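# Set power strip so only cable-end switch is on

## Task

Leave the power strip with exactly one switch on, the one closest to where its cable comes out, and every other switch off. The strip must be resting upright at the end, and the result only counts if it holds without the robot touching or holding anything in place.

## Robot and tools

Robot: one Doosan M1013 arm with six joints (waist, shoulder, elbow, forearm roll, wrist pitch, wrist roll) and a Robotiq 140 mm two-finger gripper. The only camera is cam_wrist (504x504), mounted on the gripper.

Frames. Result lines use the scene frame. Its origin is on the table top directly under the arm base, +z is up, and +y is to the left when looking along +x. end_effector_position is in metres and end_effector_quat_wxyz is the orientation. Velocities are in m/s and rad/s. The base can be tilted against the table, and at long reach the printed hand position may be slightly off. Motion commands use the gripper's own axes instead: the fingers point along gripper +z and close along gripper y. The reported position is the point between the pads when closed. Closed fingertips reach about 33 mm past it, open ones about 9 mm, and closing pushes the tips about 24 mm farther out, so keep clearance from the table.

execute_actions(actions): actions is a list of up to 15 actions. Each action is a list of 1 to 15 rows, and each row plays for one 1/30 s step; if fewer than 15 rows are given, the last one is repeated until the action's 15 steps are done. A row has 9 numbers, each from -1 to 1, in this order: dx, dy, dz, rx, ry, rz, position, force_limit, speed. The first six are an offset, not a pose: the gripper's target relative to its measured pose at the start of that action (for a call's first action, the last pose a result reported), in gripper axes. Every row in an action is counted from that same start, not stacked on the row before. 1.0 stands for 0.6 m of travel or 180 degrees; rx, ry, rz form a single rotation vector. The last three are absolute gripper settings: position +1 fully open (140 mm), pads touching near -0.8, -1 closes until blocked; force_limit from about 14 N (-1) through 60 N (0) to 107 N (+1); speed of the finger gap from about 30 mm/s (-1) through 140 (0) to 250 (+1). If joint stiffness is allowed, 6 extra numbers from 0 to 1 may follow, one gain scale per joint in base-to-gripper order; they persist until changed. An empty list just returns the current state and images.

Each step, the commanded pose is clipped to within 70 mm and 16 degrees of where the gripper actually is, so large offsets take several actions; after an action the arm goes no further than the last clipped pose. Position wins over orientation when both cannot be met. "Hand target" shows where the controller is currently heading.

move(target, speed, stop_force, blocking): target is one row of 9 numbers laid out as above, an offset in gripper axes from the pose in the most recent result that showed one. The gripper follows a straight path there, turning the shorter way, in 0.5 to 10 s; paths longer than 10 s end early. speed is top speed in m/s, 0.002 to 0.5 (default 0.25), with turning capped at twice that in rad/s. The path does not slow for obstacles and the hand may lag or overshoot speed, especially with the arm stretched. stop_force (20 to 80 N, only after 0.2 s of scene time) ends the path when the push against the direction of travel rises that much above its starting value for two steps; the gripper then steps back two control steps and holds. Use it with a very slow speed when pressing onto something; the initial hit and holding press can still exceed it. Omit it when moving away from a surface you are pressing, and do not trust it on moves that rotate. blocking=false returns after 0.5 s while motion continues; it cannot be combined with stop_force, and other motions are refused until a result shows the move ended. The result adds a "move:" line: done, contact, off_target, moving, held or fault, plus limits (paced = pose clipped; held = some steps blocked, after which the arm may suddenly go fast) and the distance from target.

wait(seconds): 0 to 10 s, arm keeps its last command; returns early if a running move ends. stop(): brakes a running move (needs room; fingers continue). zoom_image(camera, region): closer look at part of the latest cam_wrist image; region [x0, y0, x1, y1] in pixels from the top-left, up to 504 by 504. read_manual(section): licence texts only. finished_scene(scene): ends the given scene number for good after the last command has been held; only call it once the switches are set and the strip sits upright untouched.

Result fields. object_status: 0 moving, 1 blocked while opening, 2 blocked while closing (a grip), 3 reached the requested position or pads met. Stopped fingers stay until a position change of at least 0.01; to squeeze harder, raise force_limit and switch between -1 and -0.98. position_measured is in counts, 3 fully open to 230 pads touching, not linear. Joint torques have offsets and noise; Flange force is the estimated outside force on the gripper (includes held weight, "no reading" near singular poses). "pose unreachable" means the clearance check altered or blocked the command; the base mount counts as arm. MOTOR HOT warns of overheating before a brake stop.

Avoid: knocking the strip or anything else off the table, flipping the strip, leaving it held or pressed at the end, and hard contact. The arm is stiff, so aiming even slightly into a firm surface can trigger a fault. Joint torque at its load limit (waist and shoulder 299, elbow 140, wrist joints 39.6 N m) or any outside force of 144 N causes a 10 s stop that skips the rest of the call. Prefer slow approaches with stop_force for pressing switches, and retract without it.

Each tool is called after "Call:" by a JSON object that holds its "method" and its "body", one argument or row to a line.

## Session

Call:
{"method": "execute_actions", "body": {
  "actions": []
}}

Scene clock: 0.00 s.
end_effector_position=(+0.8907, -0.1742, +0.3448) position_measured=3 object_status=3 end_effector_quat_wxyz=(-0.031, +0.237, +0.953, +0.184) end_effector_velocity=(-0.000, -0.000, -0.001) end_effector_angular_velocity=(+0.000, +0.002, +0.001)
Joint positions: [-0.376  0.652  1.064  0.363  1.54  -1.479]
Joint velocities: [-0.     0.002 -0.    -0.001  0.001 -0.001]
Joint torques (N m, as the joint torque sensors report them, + toward a larger angle): no reading
Flange force (N, the push that the arm receives, along the gripper's own x y z axes): no reading
Hand target: +0.891, -0.174, +0.345; -0.031, +0.237, +0.953, +0.184
Joint stiffness scale: [1. 1. 1. 1. 1. 1.]

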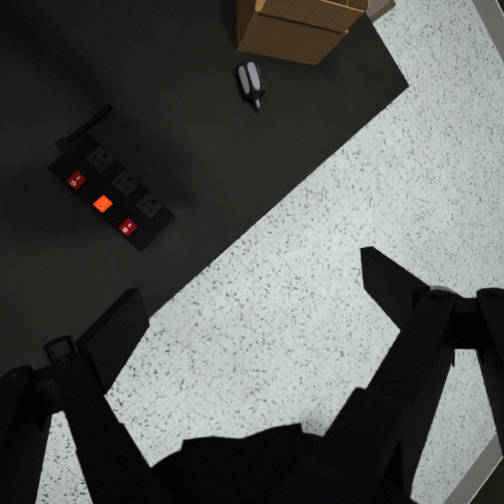

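Call:
{"method": "move", "body": {
  "target": [0.14,-0.323,0.288,0.124,-0.003,-0.242,-1,0,1],
  "speed": 0.3
}}

Call:
{"method": "zoom_image", "body": {
  "camera": "cam_wrist",
  "region": [170, 160, 350, 340]
}}

Scene clock: 13.57 s.
end_effector_position=(+0.7328, -0.2327, +0.1315) position_measured=233 object_status=3 end_effector_quat_wxyz=(-0.001, -0.137, +0.991, +0.000) end_effector_velocity=(+0.002, -0.002, +0.001) end_effector_angular_velocity=(-0.006, -0.010, +0.004)
Joint positions: [-0.367  0.52   1.653  0.004  0.972 -2.201]
Joint velocities: [-0.001 -0.002  0.003 -0.002 -0.011 -0.003]
Joint torques (N m, as the joint torque sensors report them, + toward a larger angle): [  1.94 -80.79 -33.98   3.51  -0.09   0.23]
Flange force (N, the push that the arm receives, along the gripper's own x y z axes): [6.5 0.2 -4.7]
Hand target: +0.731, -0.233, +0.131; -0.002, -0.140, +0.990, -0.002
Off the commanded pose: 0.002 m, 1 deg.
Joint stiffness scale: [1. 1. 1. 1. 1. 1.]
move: done

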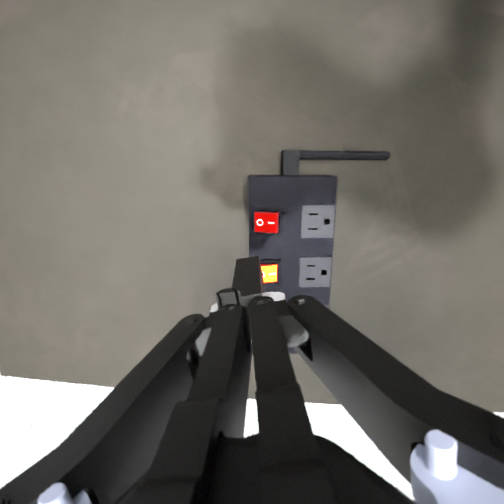

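Region (170, 160, 350, 340) of cam_wrist's 504x504 image, scaled by 2.800, with more detail than that image has.

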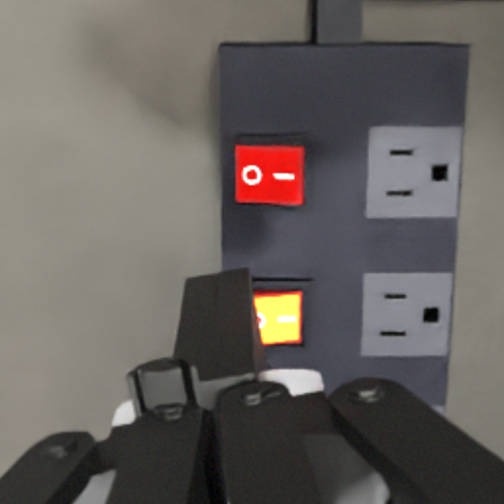

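Call:
{"method": "move", "body": {
  "target": [-0.027,-0.002,0.068,0,0,0,-1,0,1],
  "speed": 0.1
}}

Call:
{"method": "zoom_image", "body": {
  "camera": "cam_wrist",
  "region": [190, 180, 330, 320]
}}

Scene clock: 16.47 s.
end_effector_position=(+0.7444, -0.2298, +0.0901) position_measured=233 object_status=3 end_effector_quat_wxyz=(-0.004, -0.137, +0.991, +0.002) end_effector_velocity=(+0.001, -0.000, +0.001) end_effector_angular_velocity=(-0.002, -0.003, +0.001)
Joint positions: [-0.358  0.575  1.649  0.004  0.926 -2.193]
Joint velocities: [ 0.001 -0.    -0.001 -0.001 -0.002  0.001]
Joint torques (N m, as the joint torque sensors report them, + toward a larger angle): [  0.79 -86.4  -33.71   3.39   0.14   0.4 ]
Flange force (N, the push that the arm receives, along the gripper's own x y z axes): [5.9 1.9 -2.9]
Hand target: +0.749, -0.230, +0.091; -0.001, -0.137, +0.991, +0.000
Off the commanded pose: 0.004 m, 0 deg.
Joint stiffness scale: [1. 1. 1. 1. 1. 1.]
move: off_target

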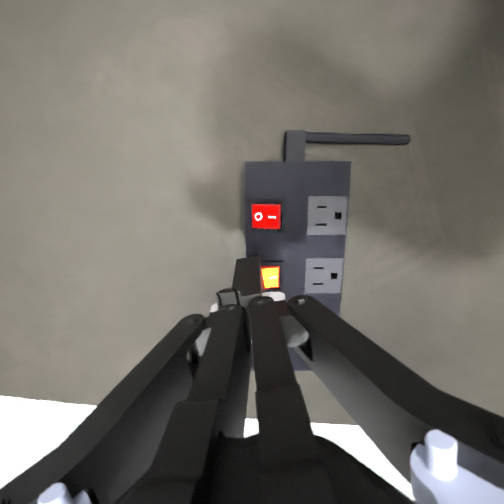

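Region (190, 180, 330, 320) of cam_wrist's 504x504 image, scaled by 3.600, with more detail than that image has.

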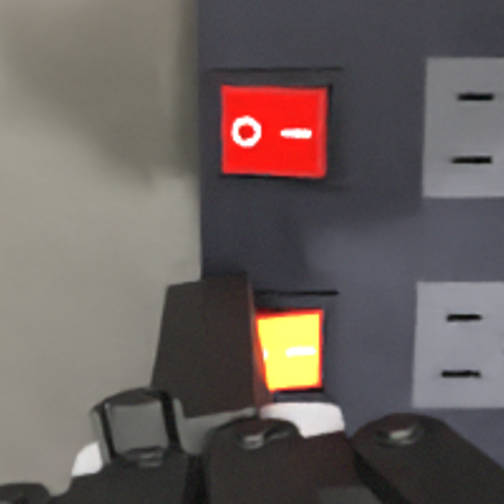

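Call:
{"method": "move", "body": {
  "target": [-0.012,-0.004,0.036,0,0,0,-1,0,1],
  "speed": 0.01,
  "stop_force": 20
}}

Call:
{"method": "move", "body": {
  "target": [0,0,-0.028,0,0,0,-1,0,1],
  "speed": 0.1
}}

Scene clock: 19.87 s.
end_effector_position=(+0.7481, -0.2311, +0.0769) position_measured=233 object_status=3 end_effector_quat_wxyz=(-0.004, -0.137, +0.991, +0.002) end_effector_velocity=(+0.000, +0.000, +0.000) end_effector_angular_velocity=(-0.000, -0.001, +0.001)
Joint positions: [-0.358  0.594  1.647  0.004  0.91  -2.193]
Joint velocities: [ 0. -0.  0. -0. -0. -0.]
Joint torques (N m, as the joint torque sensors report them, + toward a larger angle): [  3.56 -81.02 -29.63   4.34  -0.12   0.31]
Flange force (N, the push that the arm receives, along the gripper's own x y z axes): [7.4 -1.4 -11.7]
Hand target: +0.747, -0.231, +0.076; -0.005, -0.137, +0.991, +0.002
Off the commanded pose: 0.009 m, 0 deg.
Joint stiffness scale: [1. 1. 1. 1. 1. 1.]
move: contact

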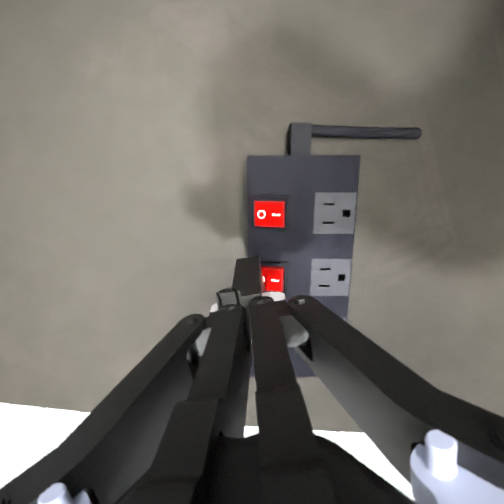

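Scene clock: 20.60 s.
end_effector_position=(+0.7462, -0.2303, +0.0901) position_measured=233 object_status=3 end_effector_quat_wxyz=(-0.005, -0.137, +0.991, +0.003) end_effector_velocity=(-0.001, +0.000, -0.000) end_effector_angular_velocity=(+0.001, +0.003, -0.001)
Joint positions: [-0.358  0.579  1.642  0.004  0.932 -2.193]
Joint velocities: [-0.    -0.     0.001 -0.     0.002  0.   ]
Joint torques (N m, as the joint torque sensors report them, + toward a larger angle): [  0.98 -85.97 -33.09   3.51   0.     0.35]
Flange force (N, the push that the arm receives, along the gripper's own x y z axes): [5.2 0.8 -3.5]
Hand target: +0.748, -0.231, +0.094; -0.004, -0.137, +0.991, +0.002
Off the commanded pose: 0.004 m, 0 deg.
Joint stiffness scale: [1. 1. 1. 1. 1. 1.]
move: off_target

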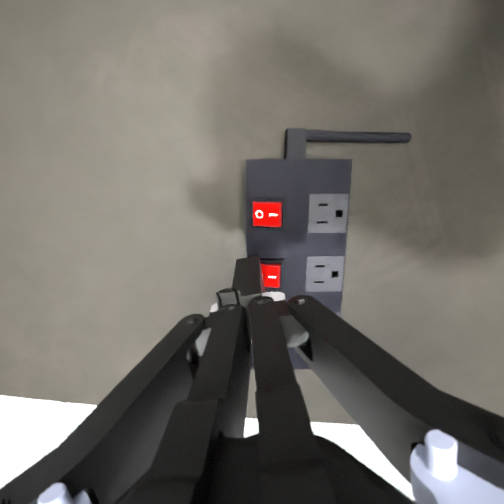

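Call:
{"method": "move", "body": {
  "target": [0.063,0.055,-0.002,0,0,0,-1,0,1],
  "speed": 0.1
}}

Call:
{"method": "zoom_image", "body": {
  "camera": "cam_wrist",
  "region": [190, 180, 330, 320]
}}

Scene clock: 24.03 s.
end_effector_position=(+0.7021, -0.2109, +0.0923) position_measured=233 object_status=3 end_effector_quat_wxyz=(-0.006, -0.138, +0.990, +0.003) end_effector_velocity=(+0.000, +0.000, +0.001) end_effector_angular_velocity=(-0.001, -0.003, -0.002)
Joint positions: [-0.353  0.516  1.746  0.004  0.892 -2.189]
Joint velocities: [ 0.    -0.002  0.001  0.001 -0.002  0.001]
Joint torques (N m, as the joint torque sensors report them, + toward a larger angle): [ -0.06 -79.71 -32.11   3.33   0.06   0.52]
Flange force (N, the push that the arm receives, along the gripper's own x y z axes): [4.1 1.4 -3.7]
Hand target: +0.701, -0.209, +0.092; -0.005, -0.137, +0.991, +0.003
Off the commanded pose: 0.002 m, 0 deg.
Joint stiffness scale: [1. 1. 1. 1. 1. 1.]
move: done

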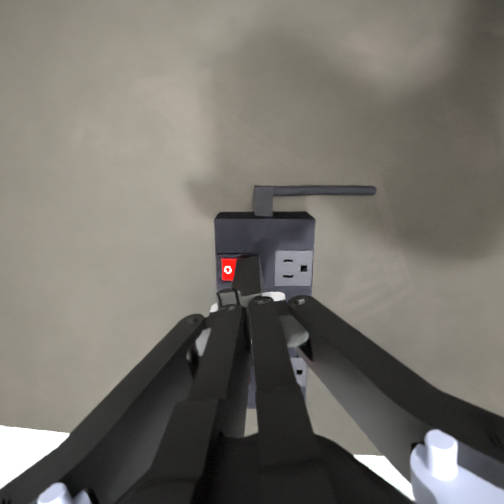

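Region (190, 180, 330, 320) of cam_wrist's 504x504 image, scaled by 3.600, with more detail than that image has.

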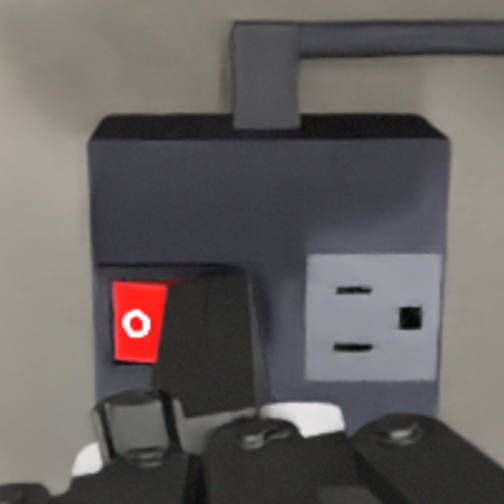

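Call:
{"method": "move", "body": {
  "target": [0,0.005,0.04,0,0,0,-1,0,1],
  "speed": 0.01,
  "stop_force": 20
}}

Call:
{"method": "move", "body": {
  "target": [-0.04,0,-0.15,0,0,0,-1,0,1],
  "speed": 0.2
}}

Scene clock: 27.77 s.
end_effector_position=(+0.7038, -0.2108, +0.0766) position_measured=233 object_status=3 end_effector_quat_wxyz=(-0.003, -0.138, +0.990, +0.001) end_effector_velocity=(+0.000, -0.000, +0.001) end_effector_angular_velocity=(+0.001, -0.001, -0.003)
Joint positions: [-0.352  0.533  1.755  0.004  0.861 -2.189]
Joint velocities: [-0.001 -0.001 -0.001  0.001  0.001  0.001]
Joint torques (N m, as the joint torque sensors report them, + toward a larger angle): [  0.75 -71.34 -29.97   3.29  -1.84   0.35]
Flange force (N, the push that the arm receives, along the gripper's own x y z axes): [10.4 4.2 -17.8]
Hand target: +0.704, -0.211, +0.076; -0.004, -0.138, +0.990, +0.001
Off the commanded pose: 0.009 m, 0 deg.
Joint stiffness scale: [1. 1. 1. 1. 1. 1.]
move: contact

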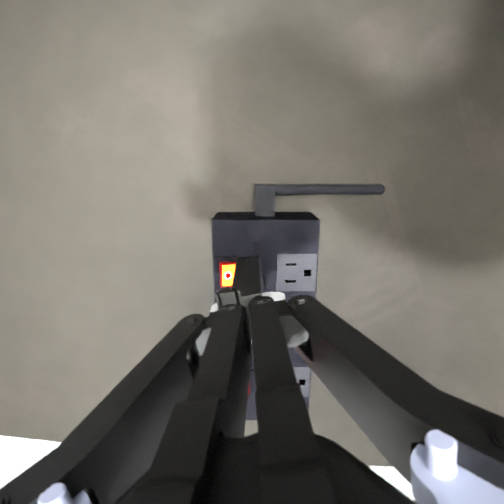

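Scene clock: 28.67 s.
end_effector_position=(+0.7254, -0.2050, +0.1631) position_measured=233 object_status=3 end_effector_quat_wxyz=(-0.004, -0.138, +0.990, +0.002) end_effector_velocity=(-0.002, +0.001, +0.000) end_effector_angular_velocity=(+0.002, +0.005, -0.003)
Joint positions: [-0.336  0.475  1.659  0.004  1.018 -2.174]
Joint velocities: [ 0.    -0.001  0.     0.001  0.006  0.002]
Joint torques (N m, as the joint torque sensors report them, + toward a larger angle): [ -0.43 -77.92 -34.99   3.68   0.13   0.44]
Flange force (N, the push that the arm receives, along the gripper's own x y z axes): [5.5 2.9 -4.0]
Hand target: +0.727, -0.204, +0.166; -0.003, -0.138, +0.990, +0.001
Off the commanded pose: 0.004 m, 0 deg.
Joint stiffness scale: [1. 1. 1. 1. 1. 1.]
move: off_target

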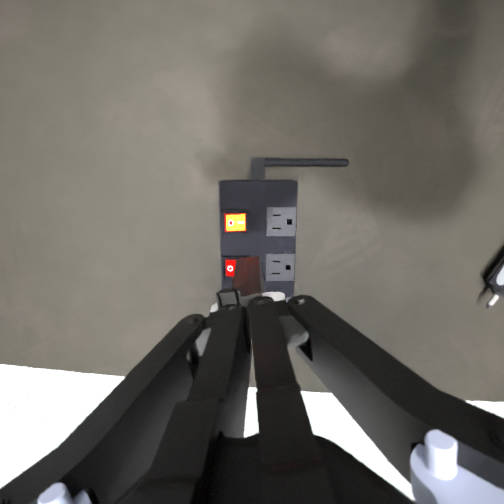

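The third switch was off at the start and hasn't been touched.

Call:
{"method": "finished_scene", "body": {
  "scene": 2
}}

The scene is finished: the task was done.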